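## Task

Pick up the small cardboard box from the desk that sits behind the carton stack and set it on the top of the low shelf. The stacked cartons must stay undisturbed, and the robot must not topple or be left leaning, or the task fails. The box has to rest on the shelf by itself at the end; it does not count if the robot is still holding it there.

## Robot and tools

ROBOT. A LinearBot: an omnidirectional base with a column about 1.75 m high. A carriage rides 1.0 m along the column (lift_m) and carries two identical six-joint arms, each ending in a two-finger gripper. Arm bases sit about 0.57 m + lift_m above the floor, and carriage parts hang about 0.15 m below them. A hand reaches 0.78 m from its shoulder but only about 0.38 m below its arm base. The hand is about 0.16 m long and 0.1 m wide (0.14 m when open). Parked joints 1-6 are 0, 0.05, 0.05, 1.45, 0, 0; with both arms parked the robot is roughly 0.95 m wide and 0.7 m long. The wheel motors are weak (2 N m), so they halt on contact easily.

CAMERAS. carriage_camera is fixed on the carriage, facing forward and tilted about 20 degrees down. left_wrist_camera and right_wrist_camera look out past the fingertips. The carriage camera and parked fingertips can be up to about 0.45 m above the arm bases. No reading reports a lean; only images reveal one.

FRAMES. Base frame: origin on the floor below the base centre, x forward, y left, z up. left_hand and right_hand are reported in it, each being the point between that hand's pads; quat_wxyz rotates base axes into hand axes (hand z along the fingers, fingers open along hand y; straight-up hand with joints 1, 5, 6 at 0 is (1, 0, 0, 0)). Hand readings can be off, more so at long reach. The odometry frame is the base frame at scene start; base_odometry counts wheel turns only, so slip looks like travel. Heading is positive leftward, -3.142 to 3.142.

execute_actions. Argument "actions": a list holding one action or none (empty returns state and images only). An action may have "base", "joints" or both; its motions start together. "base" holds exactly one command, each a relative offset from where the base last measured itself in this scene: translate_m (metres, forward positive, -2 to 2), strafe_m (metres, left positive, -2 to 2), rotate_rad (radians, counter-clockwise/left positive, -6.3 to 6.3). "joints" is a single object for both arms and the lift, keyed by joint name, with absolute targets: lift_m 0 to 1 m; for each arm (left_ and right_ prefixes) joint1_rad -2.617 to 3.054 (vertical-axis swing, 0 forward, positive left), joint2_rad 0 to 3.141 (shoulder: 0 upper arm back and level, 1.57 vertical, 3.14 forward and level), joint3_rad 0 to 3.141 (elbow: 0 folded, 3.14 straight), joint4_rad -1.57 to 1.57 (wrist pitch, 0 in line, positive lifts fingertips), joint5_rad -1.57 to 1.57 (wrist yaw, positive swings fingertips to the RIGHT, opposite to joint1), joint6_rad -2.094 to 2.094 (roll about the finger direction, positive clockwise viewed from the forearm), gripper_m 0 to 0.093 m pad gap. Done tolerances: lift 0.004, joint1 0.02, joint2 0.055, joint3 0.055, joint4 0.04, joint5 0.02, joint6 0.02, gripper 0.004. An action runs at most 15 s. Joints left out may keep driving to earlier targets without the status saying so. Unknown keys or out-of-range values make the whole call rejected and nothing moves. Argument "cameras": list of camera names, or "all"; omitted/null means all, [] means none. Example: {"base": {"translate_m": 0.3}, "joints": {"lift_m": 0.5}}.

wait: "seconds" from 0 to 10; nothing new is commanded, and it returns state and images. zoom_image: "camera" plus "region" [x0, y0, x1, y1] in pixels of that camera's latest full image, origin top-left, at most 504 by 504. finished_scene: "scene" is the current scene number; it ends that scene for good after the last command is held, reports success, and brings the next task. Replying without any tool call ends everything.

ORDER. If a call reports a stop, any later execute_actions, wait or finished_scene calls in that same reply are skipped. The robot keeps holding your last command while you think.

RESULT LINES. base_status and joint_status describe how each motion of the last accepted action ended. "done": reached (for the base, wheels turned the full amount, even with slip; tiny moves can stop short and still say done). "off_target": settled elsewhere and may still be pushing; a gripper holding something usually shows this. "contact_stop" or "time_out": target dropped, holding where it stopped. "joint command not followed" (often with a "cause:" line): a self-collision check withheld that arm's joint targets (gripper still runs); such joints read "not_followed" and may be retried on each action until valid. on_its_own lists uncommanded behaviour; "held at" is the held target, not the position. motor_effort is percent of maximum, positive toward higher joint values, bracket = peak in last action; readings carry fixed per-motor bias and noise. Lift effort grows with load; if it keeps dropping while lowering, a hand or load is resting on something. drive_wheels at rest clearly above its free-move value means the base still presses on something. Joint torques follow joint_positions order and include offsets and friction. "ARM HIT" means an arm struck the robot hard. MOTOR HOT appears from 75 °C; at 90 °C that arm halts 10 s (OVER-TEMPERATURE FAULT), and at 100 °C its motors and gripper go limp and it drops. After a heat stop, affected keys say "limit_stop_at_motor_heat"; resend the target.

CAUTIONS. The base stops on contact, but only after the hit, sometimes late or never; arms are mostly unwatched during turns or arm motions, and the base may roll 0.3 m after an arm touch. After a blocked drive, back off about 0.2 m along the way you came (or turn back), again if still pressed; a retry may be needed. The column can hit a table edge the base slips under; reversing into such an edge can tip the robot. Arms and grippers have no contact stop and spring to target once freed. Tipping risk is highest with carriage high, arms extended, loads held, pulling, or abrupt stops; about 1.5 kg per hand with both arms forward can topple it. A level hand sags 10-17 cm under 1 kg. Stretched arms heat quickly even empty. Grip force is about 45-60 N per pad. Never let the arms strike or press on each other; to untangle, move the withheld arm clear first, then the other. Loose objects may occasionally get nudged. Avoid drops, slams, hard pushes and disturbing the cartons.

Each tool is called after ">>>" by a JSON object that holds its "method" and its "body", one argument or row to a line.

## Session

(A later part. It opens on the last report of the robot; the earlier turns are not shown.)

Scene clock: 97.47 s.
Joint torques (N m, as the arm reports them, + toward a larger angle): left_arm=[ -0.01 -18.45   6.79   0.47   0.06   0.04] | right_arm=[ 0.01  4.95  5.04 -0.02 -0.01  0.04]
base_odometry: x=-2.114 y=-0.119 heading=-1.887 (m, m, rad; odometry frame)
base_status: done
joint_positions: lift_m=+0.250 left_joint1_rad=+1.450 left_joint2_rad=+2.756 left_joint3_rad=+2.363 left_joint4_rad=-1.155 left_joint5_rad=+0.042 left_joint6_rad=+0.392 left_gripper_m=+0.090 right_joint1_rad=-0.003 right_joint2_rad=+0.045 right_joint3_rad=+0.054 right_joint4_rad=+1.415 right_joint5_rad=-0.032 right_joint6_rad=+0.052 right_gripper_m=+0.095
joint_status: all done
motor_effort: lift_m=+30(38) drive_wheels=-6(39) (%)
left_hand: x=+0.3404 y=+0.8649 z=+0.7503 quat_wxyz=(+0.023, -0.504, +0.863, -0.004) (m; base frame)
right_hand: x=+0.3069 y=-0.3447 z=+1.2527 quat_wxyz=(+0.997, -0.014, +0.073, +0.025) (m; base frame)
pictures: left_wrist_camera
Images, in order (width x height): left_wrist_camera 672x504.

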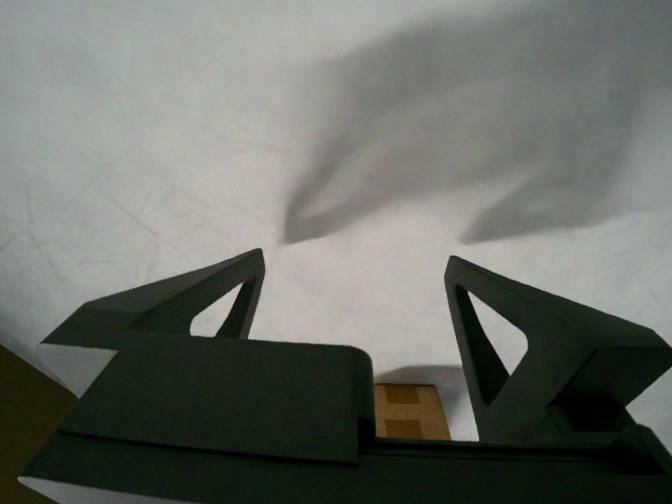

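>>> {"method": "execute_actions", "body": {
  "actions": [
    {"joints":{"left_gripper_m":0.0}}
  ],
  "cameras": ["left_wrist_camera"]
}}

Scene clock: 98.97 s.
Joint torques (N m, as the arm reports them, + toward a larger angle): left_arm=[  0.04 -18.42   6.81   0.46   0.05   0.02] | right_arm=[-0.1   4.98  5.13 -0.03 -0.01  0.05]
base_odometry: x=-2.114 y=-0.119 heading=-1.887 (m, m, rad; odometry frame)
base_status: not commanded
joint_positions: lift_m=+0.250 left_joint1_rad=+1.450 left_joint2_rad=+2.756 left_joint3_rad=+2.363 left_joint4_rad=-1.155 left_joint5_rad=+0.042 left_joint6_rad=+0.392 left_gripper_m=+0.001 right_joint1_rad=-0.003 right_joint2_rad=+0.045 right_joint3_rad=+0.054 right_joint4_rad=+1.415 right_joint5_rad=-0.032 right_joint6_rad=+0.052 right_gripper_m=+0.095
joint_status: all done
motor_effort: lift_m=+29(29) drive_wheels=-6(7) (%)
left_hand: x=+0.3404 y=+0.8649 z=+0.7503 quat_wxyz=(+0.023, -0.504, +0.863, -0.004) (m; base frame)
right_hand: x=+0.3069 y=-0.3447 z=+1.2527 quat_wxyz=(+0.997, -0.014, +0.073, +0.025) (m; base frame)
pictures: left_wrist_camera
Images, in order (width x height): left_wrist_camera 672x504.

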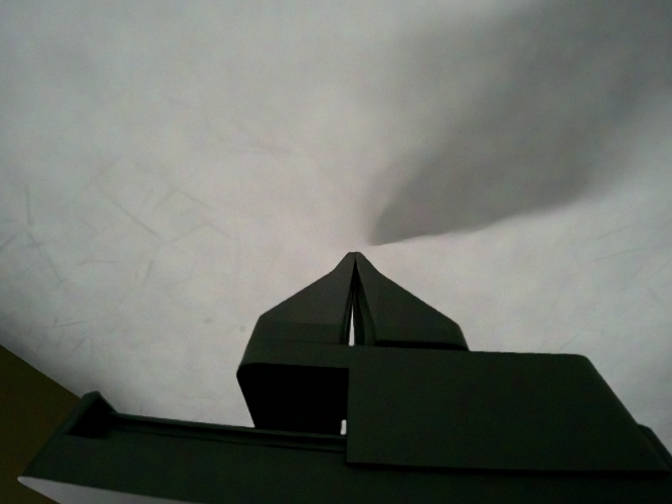

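Empty again, reading 0.001. The box sits behind the fingertips, so I need to pull the hand back farther.

>>> {"method": "execute_actions", "body": {
  "actions": [
    {"joints":{"left_gripper_m":0.09,"lift_m":0.29}}
  ],
  "cameras": []
}}

>>> {"method": "execute_actions", "body": {
  "actions": [
    {"base":{"strafe_m":-0.06}}
  ],
  "cameras": ["left_wrist_camera"]
}}

Scene clock: 101.13 s.
Joint torques (N m, as the arm reports them, + toward a larger angle): left_arm=[  0.1  -18.2    6.83   0.48   0.04   0.03] | right_arm=[ 0.01  4.9   5.05 -0.01 -0.01  0.04]
base_odometry: x=-2.114 y=-0.119 heading=-1.887 (m, m, rad; odometry frame)
base_status: not commanded
joint_positions: lift_m=+0.290 left_joint1_rad=+1.450 left_joint2_rad=+2.753 left_joint3_rad=+2.363 left_joint4_rad=-1.153 left_joint5_rad=+0.042 left_joint6_rad=+0.392 left_gripper_m=+0.090 right_joint1_rad=-0.003 right_joint2_rad=+0.045 right_joint3_rad=+0.054 right_joint4_rad=+1.415 right_joint5_rad=-0.032 right_joint6_rad=+0.052 right_gripper_m=+0.095
joint_status: all done
motor_effort: lift_m=+30(36) drive_wheels=-4(4) (%)
left_hand: x=+0.3406 y=+0.8659 z=+0.7919 quat_wxyz=(+0.025, -0.504, +0.863, -0.002) (m; base frame)
right_hand: x=+0.3072 y=-0.3447 z=+1.2926 quat_wxyz=(+0.997, -0.014, +0.074, +0.025) (m; base frame)
pictures: none
No camera images: the call's "cameras" was empty. Leave "cameras" out to get every camera's image.

Scene clock: 102.53 s.
Joint torques (N m, as the arm reports them, + toward a larger angle): left_arm=[  0.07 -18.18   6.81   0.44   0.05   0.02] | right_arm=[-0.12  4.91  5.12 -0.02 -0.02  0.05]
base_odometry: x=-2.172 y=-0.101 heading=-1.887 (m, m, rad; odometry frame)
base_status: done
joint_positions: lift_m=+0.290 left_joint1_rad=+1.450 left_joint2_rad=+2.753 left_joint3_rad=+2.363 left_joint4_rad=-1.153 left_joint5_rad=+0.042 left_joint6_rad=+0.392 left_gripper_m=+0.090 right_joint1_rad=-0.003 right_joint2_rad=+0.045 right_joint3_rad=+0.054 right_joint4_rad=+1.415 right_joint5_rad=-0.032 right_joint6_rad=+0.052 right_gripper_m=+0.095
joint_status: not commanded
motor_effort: lift_m=+30(30) drive_wheels=-4(42) (%)
left_hand: x=+0.3406 y=+0.8659 z=+0.7919 quat_wxyz=(+0.025, -0.504, +0.863, -0.002) (m; base frame)
right_hand: x=+0.3072 y=-0.3447 z=+1.2926 quat_wxyz=(+0.997, -0.014, +0.074, +0.025) (m; base frame)
pictures: left_wrist_camera
Images, in order (width x height): left_wrist_camera 672x504.

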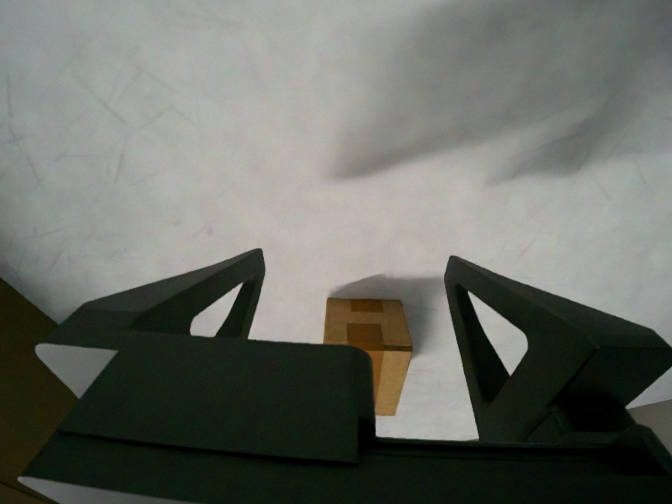

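Lower and close.

>>> {"method": "execute_actions", "body": {
  "actions": [
    {"joints":{"lift_m":0.25}}
  ],
  "cameras": []
}}

>>> {"method": "execute_actions", "body": {
  "actions": [
    {"joints":{"left_gripper_m":0.0}}
  ],
  "cameras": ["left_wrist_camera"]
}}

Scene clock: 104.70 s.
Joint torques (N m, as the arm reports them, + toward a larger angle): left_arm=[  0.08 -18.71   6.86   0.4    0.05   0.03] | right_arm=[-0.15  4.86  5.14 -0.02 -0.01  0.04]
base_odometry: x=-2.171 y=-0.101 heading=-1.887 (m, m, rad; odometry frame)
base_status: not commanded
joint_positions: lift_m=+0.250 left_joint1_rad=+1.450 left_joint2_rad=+2.759 left_joint3_rad=+2.363 left_joint4_rad=-1.151 left_joint5_rad=+0.041 left_joint6_rad=+0.392 left_gripper_m=+0.090 right_joint1_rad=-0.003 right_joint2_rad=+0.045 right_joint3_rad=+0.054 right_joint4_rad=+1.415 right_joint5_rad=-0.032 right_joint6_rad=+0.052 right_gripper_m=+0.095
joint_status: all done
motor_effort: lift_m=+32(32) drive_wheels=-4(3) (%)
left_hand: x=+0.3404 y=+0.8653 z=+0.7489 quat_wxyz=(+0.023, -0.504, +0.863, -0.003) (m; base frame)
right_hand: x=+0.3072 y=-0.3447 z=+1.2525 quat_wxyz=(+0.997, -0.014, +0.074, +0.025) (m; base frame)
pictures: none
No camera images: the call's "cameras" was empty. Leave "cameras" out to get every camera's image.

Scene clock: 105.40 s.
Joint torques (N m, as the arm reports them, + toward a larger angle): left_arm=[  0.05 -18.7    6.85   0.43   0.04   0.02] | right_arm=[-0.06  4.93  5.17 -0.03  0.    0.04]
base_odometry: x=-2.171 y=-0.101 heading=-1.887 (m, m, rad; odometry frame)
base_status: not commanded
joint_positions: lift_m=+0.250 left_joint1_rad=+1.450 left_joint2_rad=+2.759 left_joint3_rad=+2.363 left_joint4_rad=-1.151 left_joint5_rad=+0.041 left_joint6_rad=+0.392 left_gripper_m=+0.001 right_joint1_rad=-0.003 right_joint2_rad=+0.045 right_joint3_rad=+0.054 right_joint4_rad=+1.415 right_joint5_rad=-0.032 right_joint6_rad=+0.052 right_gripper_m=+0.095
joint_status: all done
motor_effort: lift_m=+32(32) drive_wheels=+0(5) (%)
left_hand: x=+0.3404 y=+0.8653 z=+0.7489 quat_wxyz=(+0.023, -0.504, +0.863, -0.003) (m; base frame)
right_hand: x=+0.3072 y=-0.3447 z=+1.2525 quat_wxyz=(+0.997, -0.014, +0.074, +0.025) (m; base frame)
pictures: left_wrist_camera
Images, in order (width x height): left_wrist_camera 672x504.

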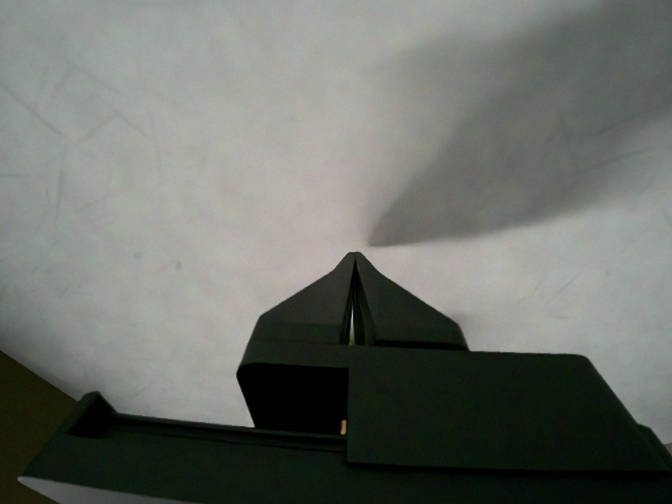

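Still empty. The fingertip shadow meets the tip, so the fingers are at desk level and the box is still behind them. I'll back off farther and look before closing.

>>> {"method": "execute_actions", "body": {
  "actions": [
    {"base":{"strafe_m":-0.06},"joints":{"left_gripper_m":0.09,"lift_m":0.29}}
  ],
  "cameras": []
}}

>>> {"method": "execute_actions", "body": {
  "actions": [
    {"joints":{"lift_m":0.255}}
  ],
  "cameras": ["left_wrist_camera"]
}}

Scene clock: 108.70 s.
Joint torques (N m, as the arm reports them, + toward a larger angle): left_arm=[ -0.01 -18.15   6.85   0.41   0.05   0.03] | right_arm=[-0.15  4.91  5.12 -0.01 -0.02  0.04]
base_odometry: x=-2.229 y=-0.083 heading=-1.886 (m, m, rad; odometry frame)
base_status: done
joint_positions: lift_m=+0.290 left_joint1_rad=+1.450 left_joint2_rad=+2.754 left_joint3_rad=+2.363 left_joint4_rad=-1.150 left_joint5_rad=+0.042 left_joint6_rad=+0.393 left_gripper_m=+0.090 right_joint1_rad=-0.003 right_joint2_rad=+0.045 right_joint3_rad=+0.054 right_joint4_rad=+1.414 right_joint5_rad=-0.033 right_joint6_rad=+0.052 right_gripper_m=+0.095
joint_status: all done
motor_effort: lift_m=+30(38) drive_wheels=-5(44) (%)
left_hand: x=+0.3402 y=+0.8666 z=+0.7913 quat_wxyz=(+0.026, -0.504, +0.863, -0.001) (m; base frame)
right_hand: x=+0.3075 y=-0.3447 z=+1.2926 quat_wxyz=(+0.997, -0.014, +0.074, +0.026) (m; base frame)
pictures: none
No camera images: the call's "cameras" was empty. Leave "cameras" out to get every camera's image.

Scene clock: 109.37 s.
Joint torques (N m, as the arm reports them, + toward a larger angle): left_arm=[  0.03 -18.62   6.9    0.41   0.06   0.02] | right_arm=[-0.09  4.86  5.06  0.   -0.01  0.04]
base_odometry: x=-2.229 y=-0.083 heading=-1.886 (m, m, rad; odometry frame)
base_status: not commanded
joint_positions: lift_m=+0.255 left_joint1_rad=+1.450 left_joint2_rad=+2.758 left_joint3_rad=+2.363 left_joint4_rad=-1.150 left_joint5_rad=+0.041 left_joint6_rad=+0.393 left_gripper_m=+0.090 right_joint1_rad=-0.003 right_joint2_rad=+0.045 right_joint3_rad=+0.054 right_joint4_rad=+1.414 right_joint5_rad=-0.033 right_joint6_rad=+0.052 right_gripper_m=+0.095
joint_status: all done
motor_effort: lift_m=+31(31) drive_wheels=-1(6) (%)
left_hand: x=+0.3401 y=+0.8659 z=+0.7543 quat_wxyz=(+0.024, -0.504, +0.863, -0.002) (m; base frame)
right_hand: x=+0.3075 y=-0.3447 z=+1.2575 quat_wxyz=(+0.997, -0.014, +0.074, +0.026) (m; base frame)
pictures: left_wrist_camera
Images, in order (width x height): left_wrist_camera 672x504.

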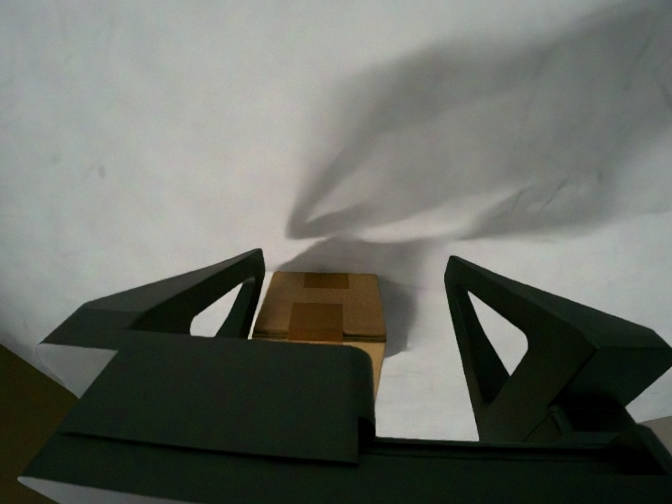

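>>> {"method": "execute_actions", "body": {
  "actions": [
    {"joints":{"left_gripper_m":0.0}}
  ],
  "cameras": ["left_wrist_camera"]
}}

Scene clock: 110.83 s.
Joint torques (N m, as the arm reports them, + toward a larger angle): left_arm=[  0.   -18.43   6.83   0.41   0.06   0.04] | right_arm=[-0.11  4.95  5.15 -0.01 -0.01  0.04]
base_odometry: x=-2.229 y=-0.083 heading=-1.886 (m, m, rad; odometry frame)
base_status: not commanded
joint_positions: lift_m=+0.255 left_joint1_rad=+1.450 left_joint2_rad=+2.758 left_joint3_rad=+2.363 left_joint4_rad=-1.150 left_joint5_rad=+0.041 left_joint6_rad=+0.393 left_gripper_m=+0.001 right_joint1_rad=-0.003 right_joint2_rad=+0.045 right_joint3_rad=+0.054 right_joint4_rad=+1.414 right_joint5_rad=-0.033 right_joint6_rad=+0.052 right_gripper_m=+0.095
joint_status: all done
motor_effort: lift_m=+31(31) drive_wheels=-6(3) (%)
left_hand: x=+0.3401 y=+0.8659 z=+0.7543 quat_wxyz=(+0.024, -0.504, +0.863, -0.002) (m; base frame)
right_hand: x=+0.3075 y=-0.3447 z=+1.2575 quat_wxyz=(+0.997, -0.014, +0.074, +0.026) (m; base frame)
pictures: left_wrist_camera
Images, in order (width x height): left_wrist_camera 672x504.

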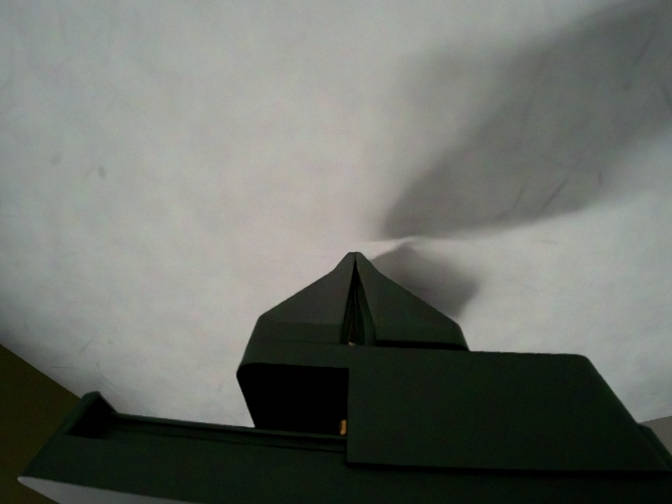

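Fifth miss, and I'm not claiming a grasp until the gripper stops above zero. The box is still just behind and below the pads. Next try: back 3 cm more, and lower the hand using the shoulder.

>>> {"method": "execute_actions", "body": {
  "actions": [
    {"base":{"strafe_m":-0.03},"joints":{"left_gripper_m":0.09,"left_joint2_rad":2.82,"left_joint4_rad":-1.09}}
  ],
  "cameras": ["left_wrist_camera","carriage_camera"]
}}

Scene clock: 113.47 s.
Joint torques (N m, as the arm reports them, + toward a larger angle): left_arm=[  0.24 -16.75   6.96   0.44   0.08   0.  ] | right_arm=[-0.1   4.87  5.13 -0.03 -0.02  0.04]
base_odometry: x=-2.257 y=-0.074 heading=-1.886 (m, m, rad; odometry frame)
base_status: done
joint_positions: lift_m=+0.255 left_joint1_rad=+1.448 left_joint2_rad=+2.794 left_joint3_rad=+2.363 left_joint4_rad=-1.090 left_joint5_rad=+0.038 left_joint6_rad=+0.395 left_gripper_m=+0.090 right_joint1_rad=-0.003 right_joint2_rad=+0.045 right_joint3_rad=+0.054 right_joint4_rad=+1.413 right_joint5_rad=-0.033 right_joint6_rad=+0.052 right_gripper_m=+0.095
joint_status: all done
motor_effort: lift_m=+31(32) drive_wheels=-5(38) (%)
left_hand: x=+0.3419 y=+0.8734 z=+0.7369 quat_wxyz=(+0.030, -0.502, +0.864, +0.008) (m; base frame)
right_hand: x=+0.3076 y=-0.3447 z=+1.2575 quat_wxyz=(+0.997, -0.014, +0.075, +0.026) (m; base frame)
pictures: carriage_camera, left_wrist_camera
Images, in order (width x height): carriage_camera 672x504, left_wrist_camera 672x504.

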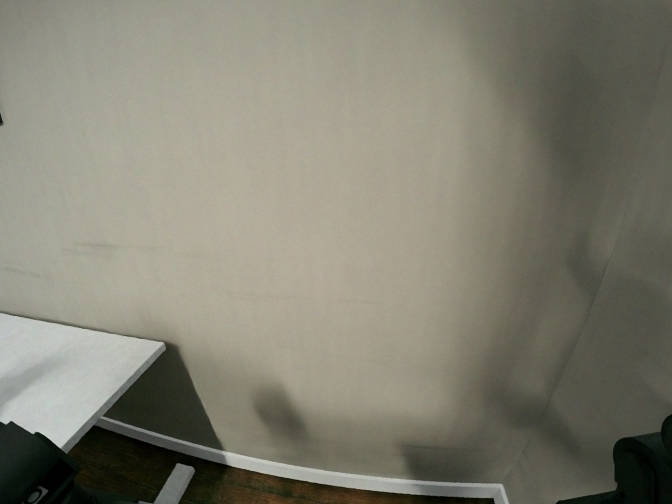

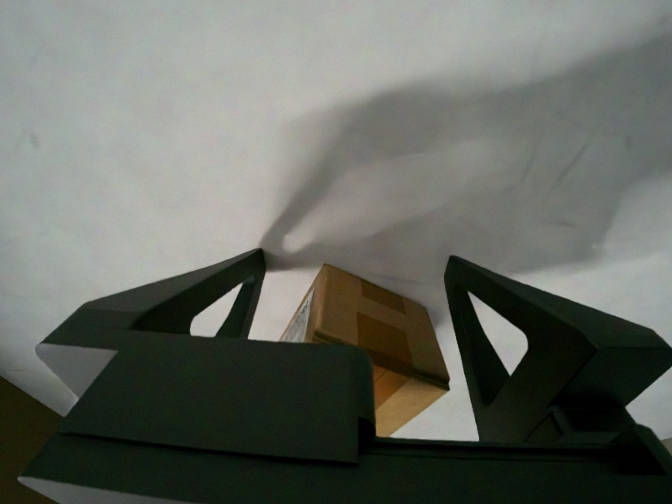

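>>> {"method": "execute_actions", "body": {
  "actions": [
    {"joints":{"left_gripper_m":0.0}}
  ],
  "cameras": ["left_wrist_camera"]
}}

Scene clock: 115.20 s.
Joint torques (N m, as the arm reports them, + toward a larger angle): left_arm=[  0.16 -16.78   6.89   0.44   0.07  -0.01] | right_arm=[-0.1   4.91  5.15  0.   -0.01  0.05]
base_odometry: x=-2.257 y=-0.074 heading=-1.886 (m, m, rad; odometry frame)
base_status: not commanded
joint_positions: lift_m=+0.255 left_joint1_rad=+1.448 left_joint2_rad=+2.795 left_joint3_rad=+2.363 left_joint4_rad=-1.088 left_joint5_rad=+0.039 left_joint6_rad=+0.396 left_gripper_m=+0.001 right_joint1_rad=-0.003 right_joint2_rad=+0.045 right_joint3_rad=+0.054 right_joint4_rad=+1.413 right_joint5_rad=-0.033 right_joint6_rad=+0.052 right_gripper_m=+0.095
joint_status: all done
motor_effort: lift_m=+31(31) drive_wheels=-4(2) (%)
left_hand: x=+0.3421 y=+0.8736 z=+0.7362 quat_wxyz=(+0.031, -0.501, +0.865, +0.008) (m; base frame)
right_hand: x=+0.3076 y=-0.3447 z=+1.2575 quat_wxyz=(+0.997, -0.014, +0.075, +0.026) (m; base frame)
pictures: left_wrist_camera
Images, in order (width x height): left_wrist_camera 672x504.

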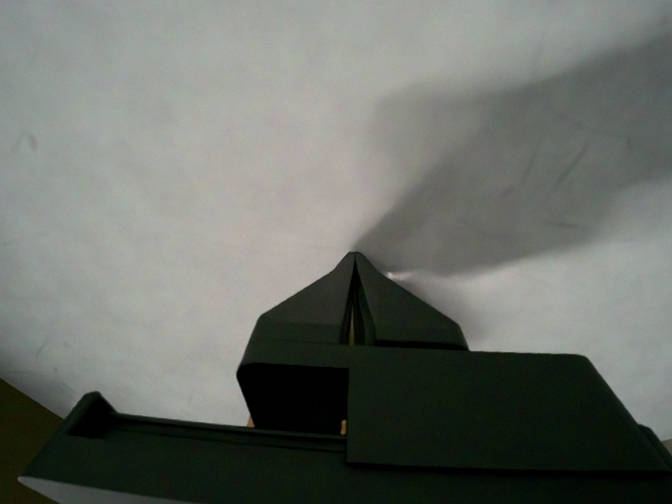

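The fingers keep closing in front of the box. I'll lift clear, move a larger step back and check from above.

>>> {"method": "execute_actions", "body": {
  "actions": [
    {"base":{"strafe_m":-0.06},"joints":{"left_gripper_m":0.09,"lift_m":0.33}}
  ],
  "cameras": ["left_wrist_camera"]
}}

Scene clock: 119.03 s.
Joint torques (N m, as the arm reports them, + toward a larger angle): left_arm=[  0.13 -18.36   6.78   0.39   0.06   0.  ] | right_arm=[-0.08  4.9   5.16  0.   -0.01  0.04]
base_odometry: x=-2.315 y=-0.055 heading=-1.886 (m, m, rad; odometry frame)
base_status: done
joint_positions: lift_m=+0.330 left_joint1_rad=+1.449 left_joint2_rad=+2.813 left_joint3_rad=+2.363 left_joint4_rad=-1.087 left_joint5_rad=+0.041 left_joint6_rad=+0.396 left_gripper_m=+0.090 right_joint1_rad=-0.003 right_joint2_rad=+0.045 right_joint3_rad=+0.054 right_joint4_rad=+1.413 right_joint5_rad=-0.033 right_joint6_rad=+0.052 right_gripper_m=+0.095
joint_status: all done
motor_effort: lift_m=+30(33) drive_wheels=-4(42) (%)
left_hand: x=+0.3414 y=+0.8703 z=+0.8024 quat_wxyz=(+0.027, -0.502, +0.864, +0.001) (m; base frame)
right_hand: x=+0.3076 y=-0.3447 z=+1.3325 quat_wxyz=(+0.997, -0.014, +0.075, +0.026) (m; base frame)
pictures: left_wrist_camera
Images, in order (width x height): left_wrist_camera 672x504.

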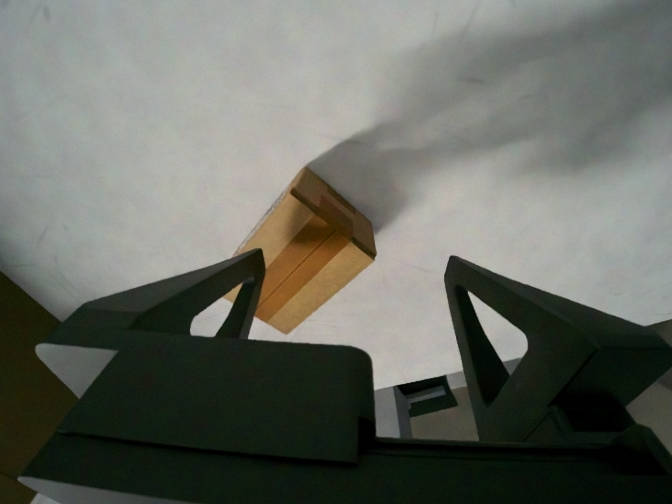

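>>> {"method": "execute_actions", "body": {
  "actions": [
    {"joints":{"left_joint6_rad":-0.3,"left_joint1_rad":1.52}}
  ],
  "cameras": ["left_wrist_camera"]
}}

Scene clock: 121.03 s.
Joint torques (N m, as the arm reports them, + toward a larger angle): left_arm=[ -0.24 -18.33   6.81   0.39   0.01  -0.12] | right_arm=[-0.07  4.9   5.08  0.   -0.01  0.04]
base_odometry: x=-2.315 y=-0.055 heading=-1.886 (m, m, rad; odometry frame)
base_status: not commanded
joint_positions: lift_m=+0.330 left_joint1_rad=+1.525 left_joint2_rad=+2.813 left_joint3_rad=+2.363 left_joint4_rad=-1.087 left_joint5_rad=+0.041 left_joint6_rad=-0.292 left_gripper_m=+0.090 right_joint1_rad=-0.003 right_joint2_rad=+0.045 right_joint3_rad=+0.054 right_joint4_rad=+1.413 right_joint5_rad=-0.033 right_joint6_rad=+0.052 right_gripper_m=+0.095
joint_status: all done
motor_effort: lift_m=+30(30) drive_wheels=-4(4) (%)
left_hand: x=+0.3018 y=+0.8742 z=+0.8024 quat_wxyz=(+0.026, -0.788, +0.615, -0.007) (m; base frame)
right_hand: x=+0.3076 y=-0.3447 z=+1.3325 quat_wxyz=(+0.997, -0.014, +0.075, +0.026) (m; base frame)
pictures: left_wrist_camera
Images, in order (width x height): left_wrist_camera 672x504.

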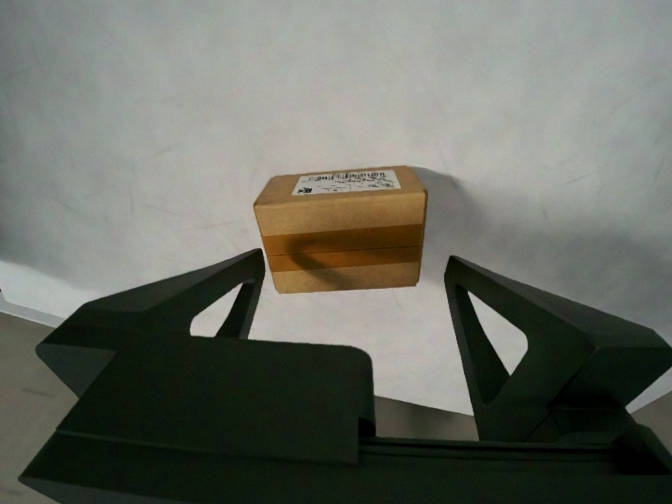

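The box is now centred and squared up in front of the fingertips. Lower and close.

>>> {"method": "execute_actions", "body": {
  "actions": [
    {"joints":{"lift_m":0.265}}
  ],
  "cameras": []
}}

>>> {"method": "execute_actions", "body": {
  "actions": [
    {"joints":{"left_gripper_m":0.0}}
  ],
  "cameras": ["left_wrist_camera"]
}}

Scene clock: 123.07 s.
Joint torques (N m, as the arm reports them, + toward a larger angle): left_arm=[ -0.04 -10.94   6.01   1.47   0.45   0.01] | right_arm=[-0.1   4.92  5.18  0.01 -0.01  0.05]
base_odometry: x=-2.315 y=-0.055 heading=-1.886 (m, m, rad; odometry frame)
base_status: not commanded
joint_positions: lift_m=+0.265 left_joint1_rad=+1.518 left_joint2_rad=+2.729 left_joint3_rad=+2.372 left_joint4_rad=-1.172 left_joint5_rad=-0.016 left_joint6_rad=-0.304 left_gripper_m=+0.090 right_joint1_rad=-0.003 right_joint2_rad=+0.045 right_joint3_rad=+0.054 right_joint4_rad=+1.413 right_joint5_rad=-0.033 right_joint6_rad=+0.052 right_gripper_m=+0.095
joint_status: all done
motor_effort: lift_m=+27(29) drive_wheels=-5(6) (%)
left_hand: x=+0.2951 y=+0.8720 z=+0.7811 quat_wxyz=(+0.012, -0.790, +0.613, +0.018) (m; base frame)
right_hand: x=+0.3076 y=-0.3447 z=+1.2678 quat_wxyz=(+0.997, -0.014, +0.075, +0.026) (m; base frame)
pictures: none
No camera images: the call's "cameras" was empty. Leave "cameras" out to get every camera's image.

Scene clock: 123.93 s.
Joint torques (N m, as the arm reports them, + toward a larger angle): left_arm=[  0.38 -11.88   4.56   0.86  -0.04   0.  ] | right_arm=[-0.23  4.87  5.18 -0.03  0.04  0.05]
base_odometry: x=-2.315 y=-0.055 heading=-1.886 (m, m, rad; odometry frame)
base_status: not commanded
joint_positions: lift_m=+0.265 left_joint1_rad=+1.514 left_joint2_rad=+2.737 left_joint3_rad=+2.388 left_joint4_rad=-1.106 left_joint5_rad=+0.046 left_joint6_rad=-0.304 left_gripper_m=+0.001 right_joint1_rad=-0.003 right_joint2_rad=+0.045 right_joint3_rad=+0.054 right_joint4_rad=+1.413 right_joint5_rad=-0.033 right_joint6_rad=+0.052 right_gripper_m=+0.095
joint_status: all done
motor_effort: lift_m=+28(28) drive_wheels=-2(6) (%)
left_hand: x=+0.3091 y=+0.8908 z=+0.7832 quat_wxyz=(+0.061, -0.787, +0.614, +0.014) (m; base frame)
right_hand: x=+0.3076 y=-0.3447 z=+1.2677 quat_wxyz=(+0.997, -0.014, +0.075, +0.026) (m; base frame)
pictures: left_wrist_camera
Images, in order (width x height): left_wrist_camera 672x504.

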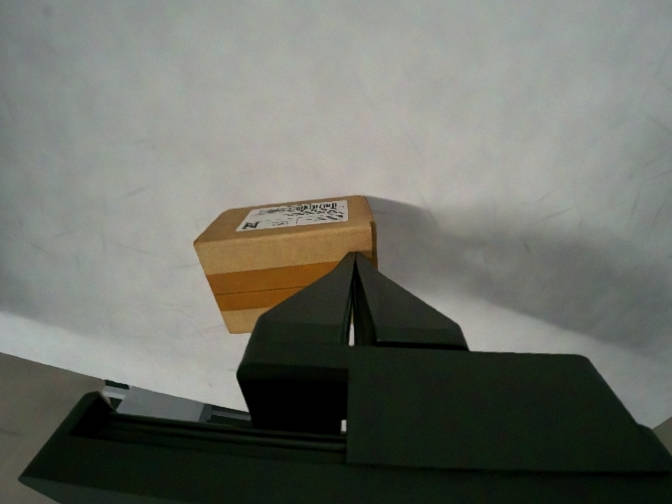

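The fingers came down on top of the box, which is too wide to grip along its long side. I'll lift, roll the hand 90° to grip the narrow side, and look again.

>>> {"method": "execute_actions", "body": {
  "actions": [
    {"joints":{"lift_m":0.34,"left_gripper_m":0.09}}
  ],
  "cameras": []
}}

>>> {"method": "execute_actions", "body": {
  "actions": [
    {"joints":{"left_joint6_rad":1.27}}
  ],
  "cameras": ["left_wrist_camera"]
}}

Scene clock: 126.73 s.
Joint torques (N m, as the arm reports them, + toward a larger angle): left_arm=[  0.46 -17.95   6.87   0.4   -0.03   0.01] | right_arm=[-0.04  4.86  5.03 -0.01  0.02  0.04]
base_odometry: x=-2.315 y=-0.055 heading=-1.886 (m, m, rad; odometry frame)
base_status: not commanded
joint_positions: lift_m=+0.340 left_joint1_rad=+1.513 left_joint2_rad=+2.809 left_joint3_rad=+2.363 left_joint4_rad=-1.086 left_joint5_rad=+0.047 left_joint6_rad=-0.304 left_gripper_m=+0.090 right_joint1_rad=-0.003 right_joint2_rad=+0.045 right_joint3_rad=+0.054 right_joint4_rad=+1.413 right_joint5_rad=-0.033 right_joint6_rad=+0.052 right_gripper_m=+0.095
joint_status: all done
motor_effort: lift_m=+30(35) drive_wheels=-5(4) (%)
left_hand: x=+0.3089 y=+0.8748 z=+0.8145 quat_wxyz=(+0.029, -0.788, +0.615, -0.008) (m; base frame)
right_hand: x=+0.3076 y=-0.3447 z=+1.3425 quat_wxyz=(+0.997, -0.014, +0.075, +0.026) (m; base frame)
pictures: none
No camera images: the call's "cameras" was empty. Leave "cameras" out to get every camera's image.

Scene clock: 128.47 s.
Joint torques (N m, as the arm reports them, + toward a larger angle): left_arm=[  0.52 -17.86   6.75   0.31   0.04   0.05] | right_arm=[-0.1   4.92  5.12  0.   -0.01  0.05]
base_odometry: x=-2.315 y=-0.055 heading=-1.886 (m, m, rad; odometry frame)
base_status: not commanded
joint_positions: lift_m=+0.340 left_joint1_rad=+1.513 left_joint2_rad=+2.808 left_joint3_rad=+2.363 left_joint4_rad=-1.086 left_joint5_rad=+0.047 left_joint6_rad=+1.261 left_gripper_m=+0.090 right_joint1_rad=-0.003 right_joint2_rad=+0.045 right_joint3_rad=+0.054 right_joint4_rad=+1.413 right_joint5_rad=-0.033 right_joint6_rad=+0.052 right_gripper_m=+0.095
joint_status: all done
motor_effort: lift_m=+31(30) drive_wheels=-3(4) (%)
left_hand: x=+0.3089 y=+0.8749 z=+0.8147 quat_wxyz=(+0.027, -0.125, +0.992, +0.015) (m; base frame)
right_hand: x=+0.3076 y=-0.3447 z=+1.3425 quat_wxyz=(+0.997, -0.014, +0.075, +0.026) (m; base frame)
pictures: left_wrist_camera
Images, in order (width x height): left_wrist_camera 672x504.

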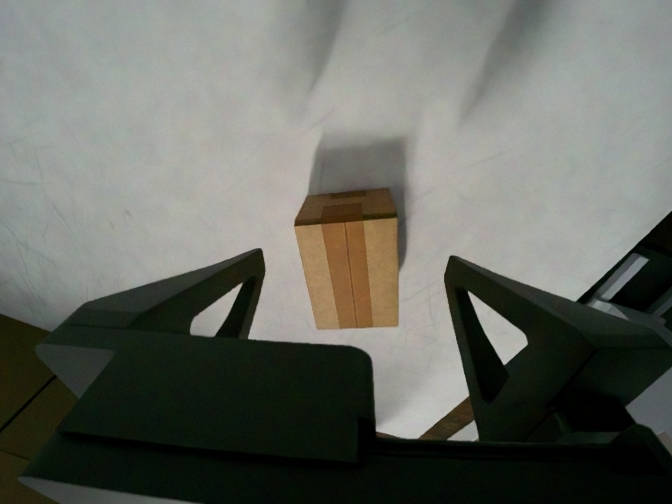

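>>> {"method": "execute_actions", "body": {
  "actions": [
    {"joints":{"lift_m":0.26}}
  ],
  "cameras": []
}}

>>> {"method": "execute_actions", "body": {
  "actions": [
    {"joints":{"left_gripper_m":0.0}}
  ],
  "cameras": ["left_wrist_camera"]
}}

Scene clock: 130.30 s.
Joint torques (N m, as the arm reports them, + toward a larger angle): left_arm=[  0.51 -17.84   6.83   0.34   0.04   0.03] | right_arm=[-0.08  4.87  5.15  0.   -0.01  0.05]
base_odometry: x=-2.314 y=-0.055 heading=-1.886 (m, m, rad; odometry frame)
base_status: not commanded
joint_positions: lift_m=+0.260 left_joint1_rad=+1.514 left_joint2_rad=+2.808 left_joint3_rad=+2.363 left_joint4_rad=-1.089 left_joint5_rad=+0.044 left_joint6_rad=+1.262 left_gripper_m=+0.090 right_joint1_rad=-0.003 right_joint2_rad=+0.045 right_joint3_rad=+0.054 right_joint4_rad=+1.413 right_joint5_rad=-0.033 right_joint6_rad=+0.052 right_gripper_m=+0.095
joint_status: all done
motor_effort: lift_m=+30(30) drive_wheels=+1(2) (%)
left_hand: x=+0.3078 y=+0.8742 z=+0.7349 quat_wxyz=(+0.025, -0.125, +0.992, +0.014) (m; base frame)
right_hand: x=+0.3076 y=-0.3447 z=+1.2626 quat_wxyz=(+0.997, -0.014, +0.075, +0.026) (m; base frame)
pictures: none
No camera images: the call's "cameras" was empty. Leave "cameras" out to get every camera's image.

Scene clock: 131.00 s.
Joint torques (N m, as the arm reports them, + toward a larger angle): left_arm=[  0.49 -17.76   6.75   0.41   0.06   0.03] | right_arm=[-0.1   4.93  5.13  0.01  0.    0.03]
base_odometry: x=-2.314 y=-0.055 heading=-1.886 (m, m, rad; odometry frame)
base_status: not commanded
joint_positions: lift_m=+0.260 left_joint1_rad=+1.514 left_joint2_rad=+2.808 left_joint3_rad=+2.363 left_joint4_rad=-1.095 left_joint5_rad=+0.046 left_joint6_rad=+1.263 left_gripper_m=+0.060 right_joint1_rad=-0.003 right_joint2_rad=+0.045 right_joint3_rad=+0.054 right_joint4_rad=+1.413 right_joint5_rad=-0.033 right_joint6_rad=+0.052 right_gripper_m=+0.095
joint_status: left_gripper_m off_target (ended at +0.060, target +0.000)
motor_effort: lift_m=+29(30) drive_wheels=+0(1) (%)
left_hand: x=+0.3081 y=+0.8726 z=+0.7348 quat_wxyz=(+0.025, -0.125, +0.992, +0.011) (m; base frame)
right_hand: x=+0.3076 y=-0.3447 z=+1.2626 quat_wxyz=(+0.997, -0.014, +0.075, +0.026) (m; base frame)
pictures: left_wrist_camera
Images, in order (width x height): left_wrist_camera 672x504.

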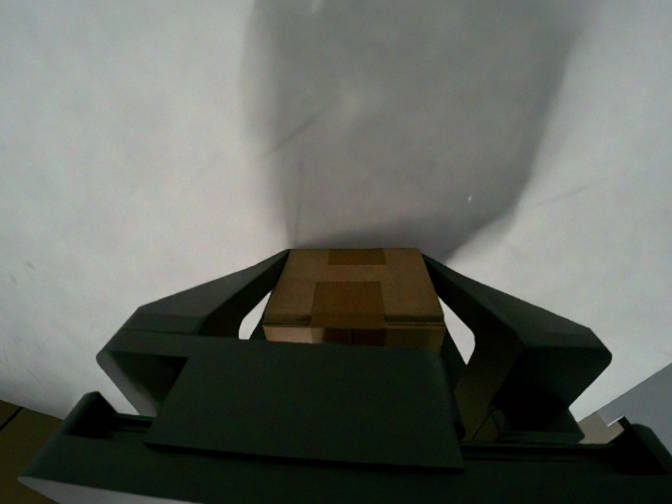

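Got it: the gripper stopped at 0.060. Next I lift, fold the arm in, and reverse out of the gap.

>>> {"method": "execute_actions", "body": {
  "actions": [
    {"joints":{"lift_m":0.5}}
  ],
  "cameras": []
}}

>>> {"method": "execute_actions", "body": {
  "actions": [
    {"joints":{"left_joint2_rad":1.6,"left_joint3_rad":0.9,"left_joint4_rad":-0.9}}
  ],
  "cameras": []
}}

>>> {"method": "execute_actions", "body": {
  "actions": [
    {"joints":{"left_joint1_rad":0.0}}
  ],
  "cameras": ["carriage_camera"]
}}

Scene clock: 133.90 s.
Joint torques (N m, as the arm reports them, + toward a larger angle): left_arm=[  0.49 -19.41   6.69   0.32   0.07   0.03] | right_arm=[-0.05  5.05  5.39  0.   -0.01  0.05]
base_odometry: x=-2.315 y=-0.055 heading=-1.886 (m, m, rad; odometry frame)
base_status: not commanded
joint_positions: lift_m=+0.500 left_joint1_rad=+1.514 left_joint2_rad=+2.825 left_joint3_rad=+2.363 left_joint4_rad=-1.093 left_joint5_rad=+0.045 left_joint6_rad=+1.263 left_gripper_m=+0.060 right_joint1_rad=-0.003 right_joint2_rad=+0.045 right_joint3_rad=+0.054 right_joint4_rad=+1.413 right_joint5_rad=-0.033 right_joint6_rad=+0.052 right_gripper_m=+0.095
joint_status: all done
motor_effort: lift_m=+31(40) drive_wheels=-1(3) (%)
left_hand: x=+0.3076 y=+0.8694 z=+0.9659 quat_wxyz=(+0.023, -0.125, +0.992, +0.003) (m; base frame)
right_hand: x=+0.3076 y=-0.3447 z=+1.5025 quat_wxyz=(+0.997, -0.014, +0.075, +0.026) (m; base frame)
pictures: none
No camera images: the call's "cameras" was empty. Leave "cameras" out to get every camera's image.

Scene clock: 135.60 s.
Joint torques (N m, as the arm reports them, + toward a larger angle): left_arm=[ 0.41 -9.09  6.35  0.19  0.05  0.02] | right_arm=[-0.1   4.97  5.12  0.01 -0.01  0.04]
base_odometry: x=-2.314 y=-0.055 heading=-1.886 (m, m, rad; odometry frame)
base_status: not commanded
joint_positions: lift_m=+0.500 left_joint1_rad=+1.514 left_joint2_rad=+1.618 left_joint3_rad=+0.910 left_joint4_rad=-0.900 left_joint5_rad=+0.045 left_joint6_rad=+1.263 left_gripper_m=+0.060 right_joint1_rad=-0.003 right_joint2_rad=+0.045 right_joint3_rad=+0.054 right_joint4_rad=+1.413 right_joint5_rad=-0.033 right_joint6_rad=+0.052 right_gripper_m=+0.095
joint_status: all done
motor_effort: lift_m=+31(31) drive_wheels=+2(0) (%)
left_hand: x=+0.2922 y=+0.5976 z=+1.0896 quat_wxyz=(+0.019, -0.126, +0.992, -0.023) (m; base frame)
right_hand: x=+0.3076 y=-0.3447 z=+1.5025 quat_wxyz=(+0.997, -0.014, +0.075, +0.026) (m; base frame)
pictures: none
No camera images: the call's "cameras" was empty. Leave "cameras" out to get every camera's image.

Scene clock: 137.33 s.
Joint torques (N m, as the arm reports them, + toward a larger angle): left_arm=[ 0.03 -9.13  6.29  0.17  0.06  0.02] | right_arm=[-0.14  4.87  5.2   0.01 -0.01  0.04]
base_odometry: x=-2.314 y=-0.055 heading=-1.886 (m, m, rad; odometry frame)
base_status: not commanded
joint_positions: lift_m=+0.500 left_joint1_rad=+0.000 left_joint2_rad=+1.618 left_joint3_rad=+0.910 left_joint4_rad=-0.898 left_joint5_rad=+0.045 left_joint6_rad=+1.263 left_gripper_m=+0.060 right_joint1_rad=-0.003 right_joint2_rad=+0.045 right_joint3_rad=+0.054 right_joint4_rad=+1.413 right_joint5_rad=-0.033 right_joint6_rad=+0.052 right_gripper_m=+0.095
joint_status: all done
motor_effort: lift_m=+31(30) drive_wheels=+0(4) (%)
left_hand: x=+0.5193 y=+0.3426 z=+1.0895 quat_wxyz=(-0.001, +0.590, +0.807, -0.029) (m; base frame)
right_hand: x=+0.3076 y=-0.3447 z=+1.5025 quat_wxyz=(+0.997, -0.014, +0.075, +0.026) (m; base frame)
pictures: carriage_camera
Images, in order (width x height): carriage_camera 672x504.

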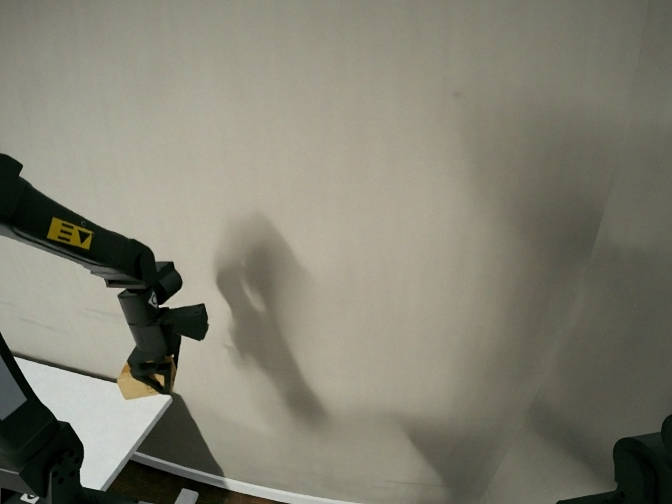

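>>> {"method": "execute_actions", "body": {
  "actions": [
    {"base":{"translate_m":-1.0}}
  ],
  "cameras": []
}}

>>> {"method": "execute_actions", "body": {
  "actions": [
    {"base":{"rotate_rad":1.57}}
  ],
  "cameras": ["carriage_camera"]
}}

Scene clock: 142.13 s.
Joint torques (N m, as the arm reports them, + toward a larger angle): left_arm=[ 0.25 -7.67  6.71  0.25  0.05  0.02] | right_arm=[ 8.09  4.64  5.13 -0.03 -0.01  0.03]
base_odometry: x=-2.087 y=+0.634 heading=-1.891 (m, m, rad; odometry frame)
base_status: translate_m contact_stop (by the wheels' count: -0.725 of -1.000)
joint_positions: lift_m=+0.500 left_joint1_rad=-0.002 left_joint2_rad=+1.603 left_joint3_rad=+0.906 left_joint4_rad=-0.902 left_joint5_rad=+0.045 left_joint6_rad=+1.263 left_gripper_m=+0.060 right_joint1_rad=-0.115 right_joint2_rad=+0.049 right_joint3_rad=+0.054 right_joint4_rad=+1.418 right_joint5_rad=-0.031 right_joint6_rad=+0.053 right_gripper_m=+0.095
joint_status: not commanded
motor_effort: lift_m=+26(32) drive_wheels=+21(116) (%)
left_hand: x=+0.5185 y=+0.3418 z=+1.0927 quat_wxyz=(+0.002, +0.591, +0.806, -0.027) (m; base frame)
right_hand: x=+0.3078 y=-0.3491 z=+1.5030 quat_wxyz=(+0.997, -0.009, +0.074, -0.030) (m; base frame)
pictures: none
No camera images: the call's "cameras" was empty. Leave "cameras" out to get every camera's image.

not run: a stop came earlier in this reply.

The right arm caught on something on the wall side, probably because I'd strafed about 0.25 m that way while lining up. I'll drive forward to free it, then look.

>>> {"method": "execute_actions", "body": {
  "actions": [
    {"base":{"translate_m":0.2}}
  ],
  "cameras": ["carriage_camera","right_wrist_camera"]
}}

Scene clock: 145.30 s.
Joint torques (N m, as the arm reports them, + toward a larger angle): left_arm=[ 0.22 -7.64  6.63  0.22  0.05  0.03] | right_arm=[ 0.6   4.54  5.18 -0.04 -0.03  0.03]
base_odometry: x=-2.150 y=+0.444 heading=-1.891 (m, m, rad; odometry frame)
base_status: done
joint_positions: lift_m=+0.500 left_joint1_rad=-0.002 left_joint2_rad=+1.603 left_joint3_rad=+0.906 left_joint4_rad=-0.902 left_joint5_rad=+0.045 left_joint6_rad=+1.263 left_gripper_m=+0.060 right_joint1_rad=-0.012 right_joint2_rad=+0.050 right_joint3_rad=+0.054 right_joint4_rad=+1.418 right_joint5_rad=-0.031 right_joint6_rad=+0.053 right_gripper_m=+0.095
joint_status: not commanded
motor_effort: lift_m=+29(29) drive_wheels=+2(96) (%)
left_hand: x=+0.5186 y=+0.3418 z=+1.0925 quat_wxyz=(+0.002, +0.591, +0.806, -0.026) (m; base frame)
right_hand: x=+0.3080 y=-0.3453 z=+1.5027 quat_wxyz=(+0.997, -0.013, +0.075, +0.021) (m; base frame)
pictures: carriage_camera, right_wrist_camera
Images, in order (width x height): carriage_camera 672x504, right_wrist_camera 672x504.

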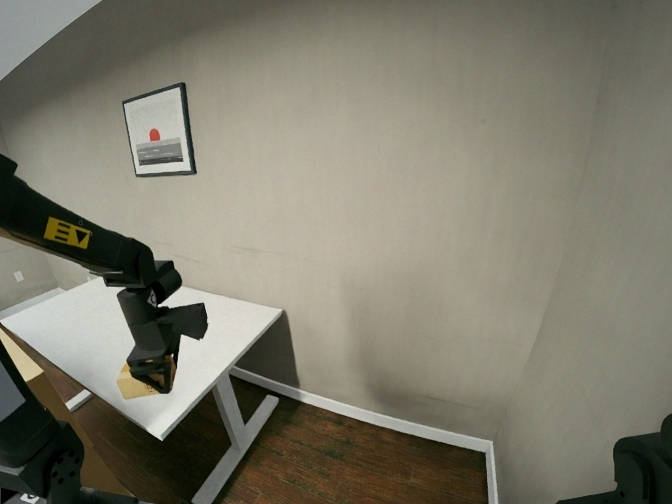

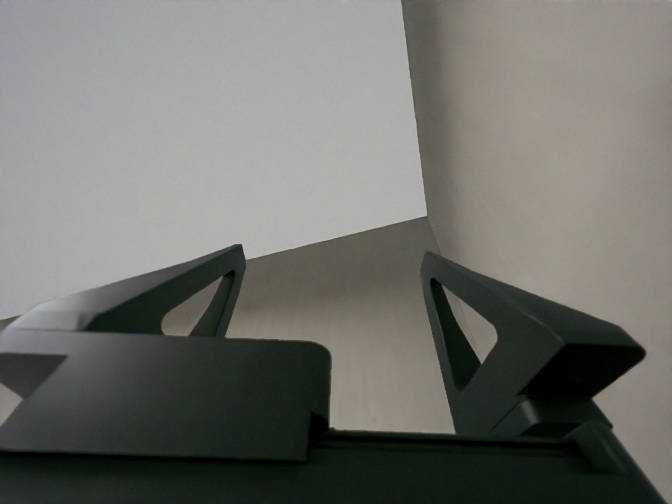

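>>> {"method": "execute_actions", "body": {
  "actions": [
    {"base":{"strafe_m":0.18}}
  ],
  "cameras": []
}}

>>> {"method": "execute_actions", "body": {
  "actions": [
    {"base":{"translate_m":-0.8}}
  ],
  "cameras": ["carriage_camera"]
}}

Scene clock: 148.67 s.
Joint torques (N m, as the arm reports them, + toward a larger angle): left_arm=[ 0.21 -7.69  6.68  0.24  0.06  0.03] | right_arm=[ 0.57  4.57  5.21 -0.07 -0.02  0.03]
base_odometry: x=-1.979 y=+0.387 heading=-1.891 (m, m, rad; odometry frame)
base_status: done
joint_positions: lift_m=+0.500 left_joint1_rad=-0.002 left_joint2_rad=+1.603 left_joint3_rad=+0.906 left_joint4_rad=-0.902 left_joint5_rad=+0.045 left_joint6_rad=+1.263 left_gripper_m=+0.060 right_joint1_rad=-0.012 right_joint2_rad=+0.050 right_joint3_rad=+0.054 right_joint4_rad=+1.418 right_joint5_rad=-0.031 right_joint6_rad=+0.053 right_gripper_m=+0.095
joint_status: not commanded
motor_effort: lift_m=+29(29) drive_wheels=-3(39) (%)
left_hand: x=+0.5186 y=+0.3418 z=+1.0925 quat_wxyz=(+0.002, +0.591, +0.806, -0.026) (m; base frame)
right_hand: x=+0.3080 y=-0.3453 z=+1.5027 quat_wxyz=(+0.997, -0.013, +0.075, +0.021) (m; base frame)
pictures: none
No camera images: the call's "cameras" was empty. Leave "cameras" out to get every camera's image.

Scene clock: 152.53 s.
Joint torques (N m, as the arm reports them, + toward a larger angle): left_arm=[ 0.13 -7.1   6.96  0.21  0.06  0.01] | right_arm=[ 8.54  4.21  5.01 -0.06 -0.03  0.02]
base_odometry: x=-1.747 y=+1.087 heading=-1.901 (m, m, rad; odometry frame)
base_status: translate_m contact_stop (by the wheels' count: -0.737 of -0.800)
joint_positions: lift_m=+0.500 left_joint1_rad=+0.000 left_joint2_rad=+1.597 left_joint3_rad=+0.903 left_joint4_rad=-0.900 left_joint5_rad=+0.044 left_joint6_rad=+1.264 left_gripper_m=+0.060 right_joint1_rad=-0.123 right_joint2_rad=+0.054 right_joint3_rad=+0.057 right_joint4_rad=+1.419 right_joint5_rad=-0.031 right_joint6_rad=+0.054 right_gripper_m=+0.095
joint_status: not commanded
motor_effort: lift_m=+31(32) drive_wheels=+30(116) (%)
left_hand: x=+0.5185 y=+0.3424 z=+1.0930 quat_wxyz=(+0.004, +0.590, +0.807, -0.025) (m; base frame)
right_hand: x=+0.3085 y=-0.3494 z=+1.5033 quat_wxyz=(+0.997, -0.009, +0.075, -0.033) (m; base frame)
pictures: carriage_camera
Images, in order (width x height): carriage_camera 672x504.

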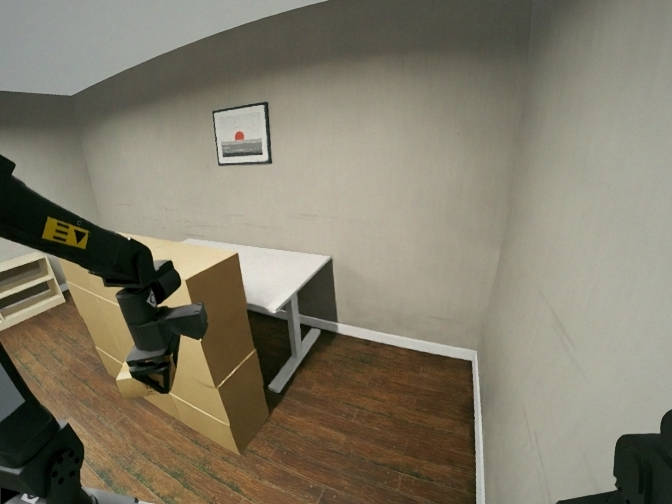

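Stopped again on the right arm, but I'm now clear of the cartons. I'll ease forward, shift away from that wall, and turn toward the shelf.

>>> {"method": "execute_actions", "body": {
  "actions": [
    {"base":{"translate_m":0.12}}
  ],
  "cameras": []
}}

>>> {"method": "execute_actions", "body": {
  "actions": [
    {"base":{"strafe_m":0.4}}
  ],
  "cameras": []
}}

>>> {"method": "execute_actions", "body": {
  "actions": [
    {"base":{"rotate_rad":1.57}}
  ],
  "cameras": ["carriage_camera"]
}}

Scene clock: 156.13 s.
Joint torques (N m, as the arm reports them, + toward a larger angle): left_arm=[ 0.04 -7.12  7.05  0.21  0.06  0.02] | right_arm=[ 0.62  4.12  4.98 -0.06 -0.03  0.01]
base_odometry: x=-1.786 y=+0.973 heading=-1.899 (m, m, rad; odometry frame)
base_status: done
joint_positions: lift_m=+0.500 left_joint1_rad=+0.000 left_joint2_rad=+1.597 left_joint3_rad=+0.903 left_joint4_rad=-0.899 left_joint5_rad=+0.044 left_joint6_rad=+1.264 left_gripper_m=+0.060 right_joint1_rad=-0.013 right_joint2_rad=+0.054 right_joint3_rad=+0.057 right_joint4_rad=+1.418 right_joint5_rad=-0.031 right_joint6_rad=+0.054 right_gripper_m=+0.095
joint_status: not commanded
motor_effort: lift_m=+30(30) drive_wheels=-15(51) (%)
left_hand: x=+0.5186 y=+0.3424 z=+1.0930 quat_wxyz=(+0.004, +0.590, +0.807, -0.024) (m; base frame)
right_hand: x=+0.3083 y=-0.3452 z=+1.5032 quat_wxyz=(+0.997, -0.013, +0.075, +0.021) (m; base frame)
pictures: none
No camera images: the call's "cameras" was empty. Leave "cameras" out to get every camera's image.

Scene clock: 159.07 s.
Joint torques (N m, as the arm reports them, + toward a larger angle): left_arm=[ 0.06 -7.1   7.11  0.21  0.07  0.02] | right_arm=[ 0.55  4.3   4.89  0.04 -0.03  0.02]
base_odometry: x=-1.407 y=+0.843 heading=-1.900 (m, m, rad; odometry frame)
base_status: done
joint_positions: lift_m=+0.500 left_joint1_rad=-0.001 left_joint2_rad=+1.597 left_joint3_rad=+0.903 left_joint4_rad=-0.900 left_joint5_rad=+0.044 left_joint6_rad=+1.264 left_gripper_m=+0.060 right_joint1_rad=-0.012 right_joint2_rad=+0.054 right_joint3_rad=+0.057 right_joint4_rad=+1.415 right_joint5_rad=-0.031 right_joint6_rad=+0.054 right_gripper_m=+0.095
joint_status: not commanded
motor_effort: lift_m=+30(30) drive_wheels=-7(40) (%)
left_hand: x=+0.5183 y=+0.3423 z=+1.0930 quat_wxyz=(+0.004, +0.591, +0.807, -0.025) (m; base frame)
right_hand: x=+0.3091 y=-0.3452 z=+1.5031 quat_wxyz=(+0.997, -0.013, +0.077, +0.022) (m; base frame)
pictures: none
No camera images: the call's "cameras" was empty. Leave "cameras" out to get every camera's image.

Scene clock: 162.17 s.
Joint torques (N m, as the arm reports them, + toward a larger angle): left_arm=[ 0.   -7.01  7.06  0.2   0.07  0.02] | right_arm=[ 0.55  4.18  5.01 -0.02 -0.03  0.02]
base_odometry: x=-1.407 y=+0.843 heading=-0.332 (m, m, rad; odometry frame)
base_status: done
joint_positions: lift_m=+0.500 left_joint1_rad=+0.001 left_joint2_rad=+1.597 left_joint3_rad=+0.903 left_joint4_rad=-0.898 left_joint5_rad=+0.044 left_joint6_rad=+1.264 left_gripper_m=+0.060 right_joint1_rad=-0.012 right_joint2_rad=+0.054 right_joint3_rad=+0.057 right_joint4_rad=+1.415 right_joint5_rad=-0.031 right_joint6_rad=+0.054 right_gripper_m=+0.095
joint_status: not commanded
motor_effort: lift_m=+30(30) drive_wheels=+25(56) (%)
left_hand: x=+0.5189 y=+0.3428 z=+1.0930 quat_wxyz=(+0.004, +0.590, +0.807, -0.024) (m; base frame)
right_hand: x=+0.3091 y=-0.3452 z=+1.5031 quat_wxyz=(+0.997, -0.013, +0.077, +0.022) (m; base frame)
pictures: carriage_camera
Images, in order (width x height): carriage_camera 672x504.

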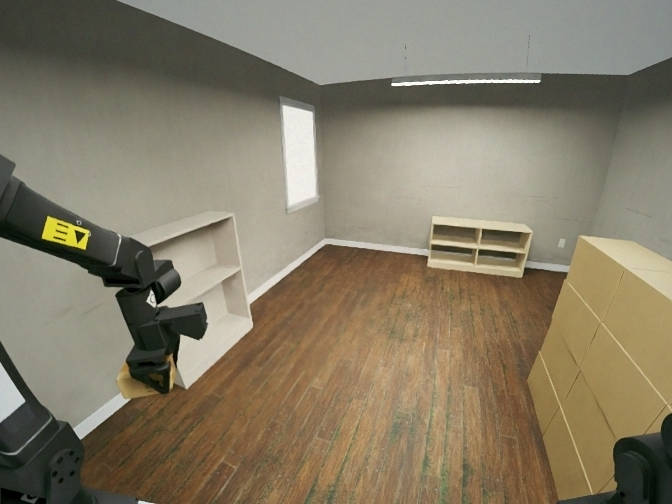

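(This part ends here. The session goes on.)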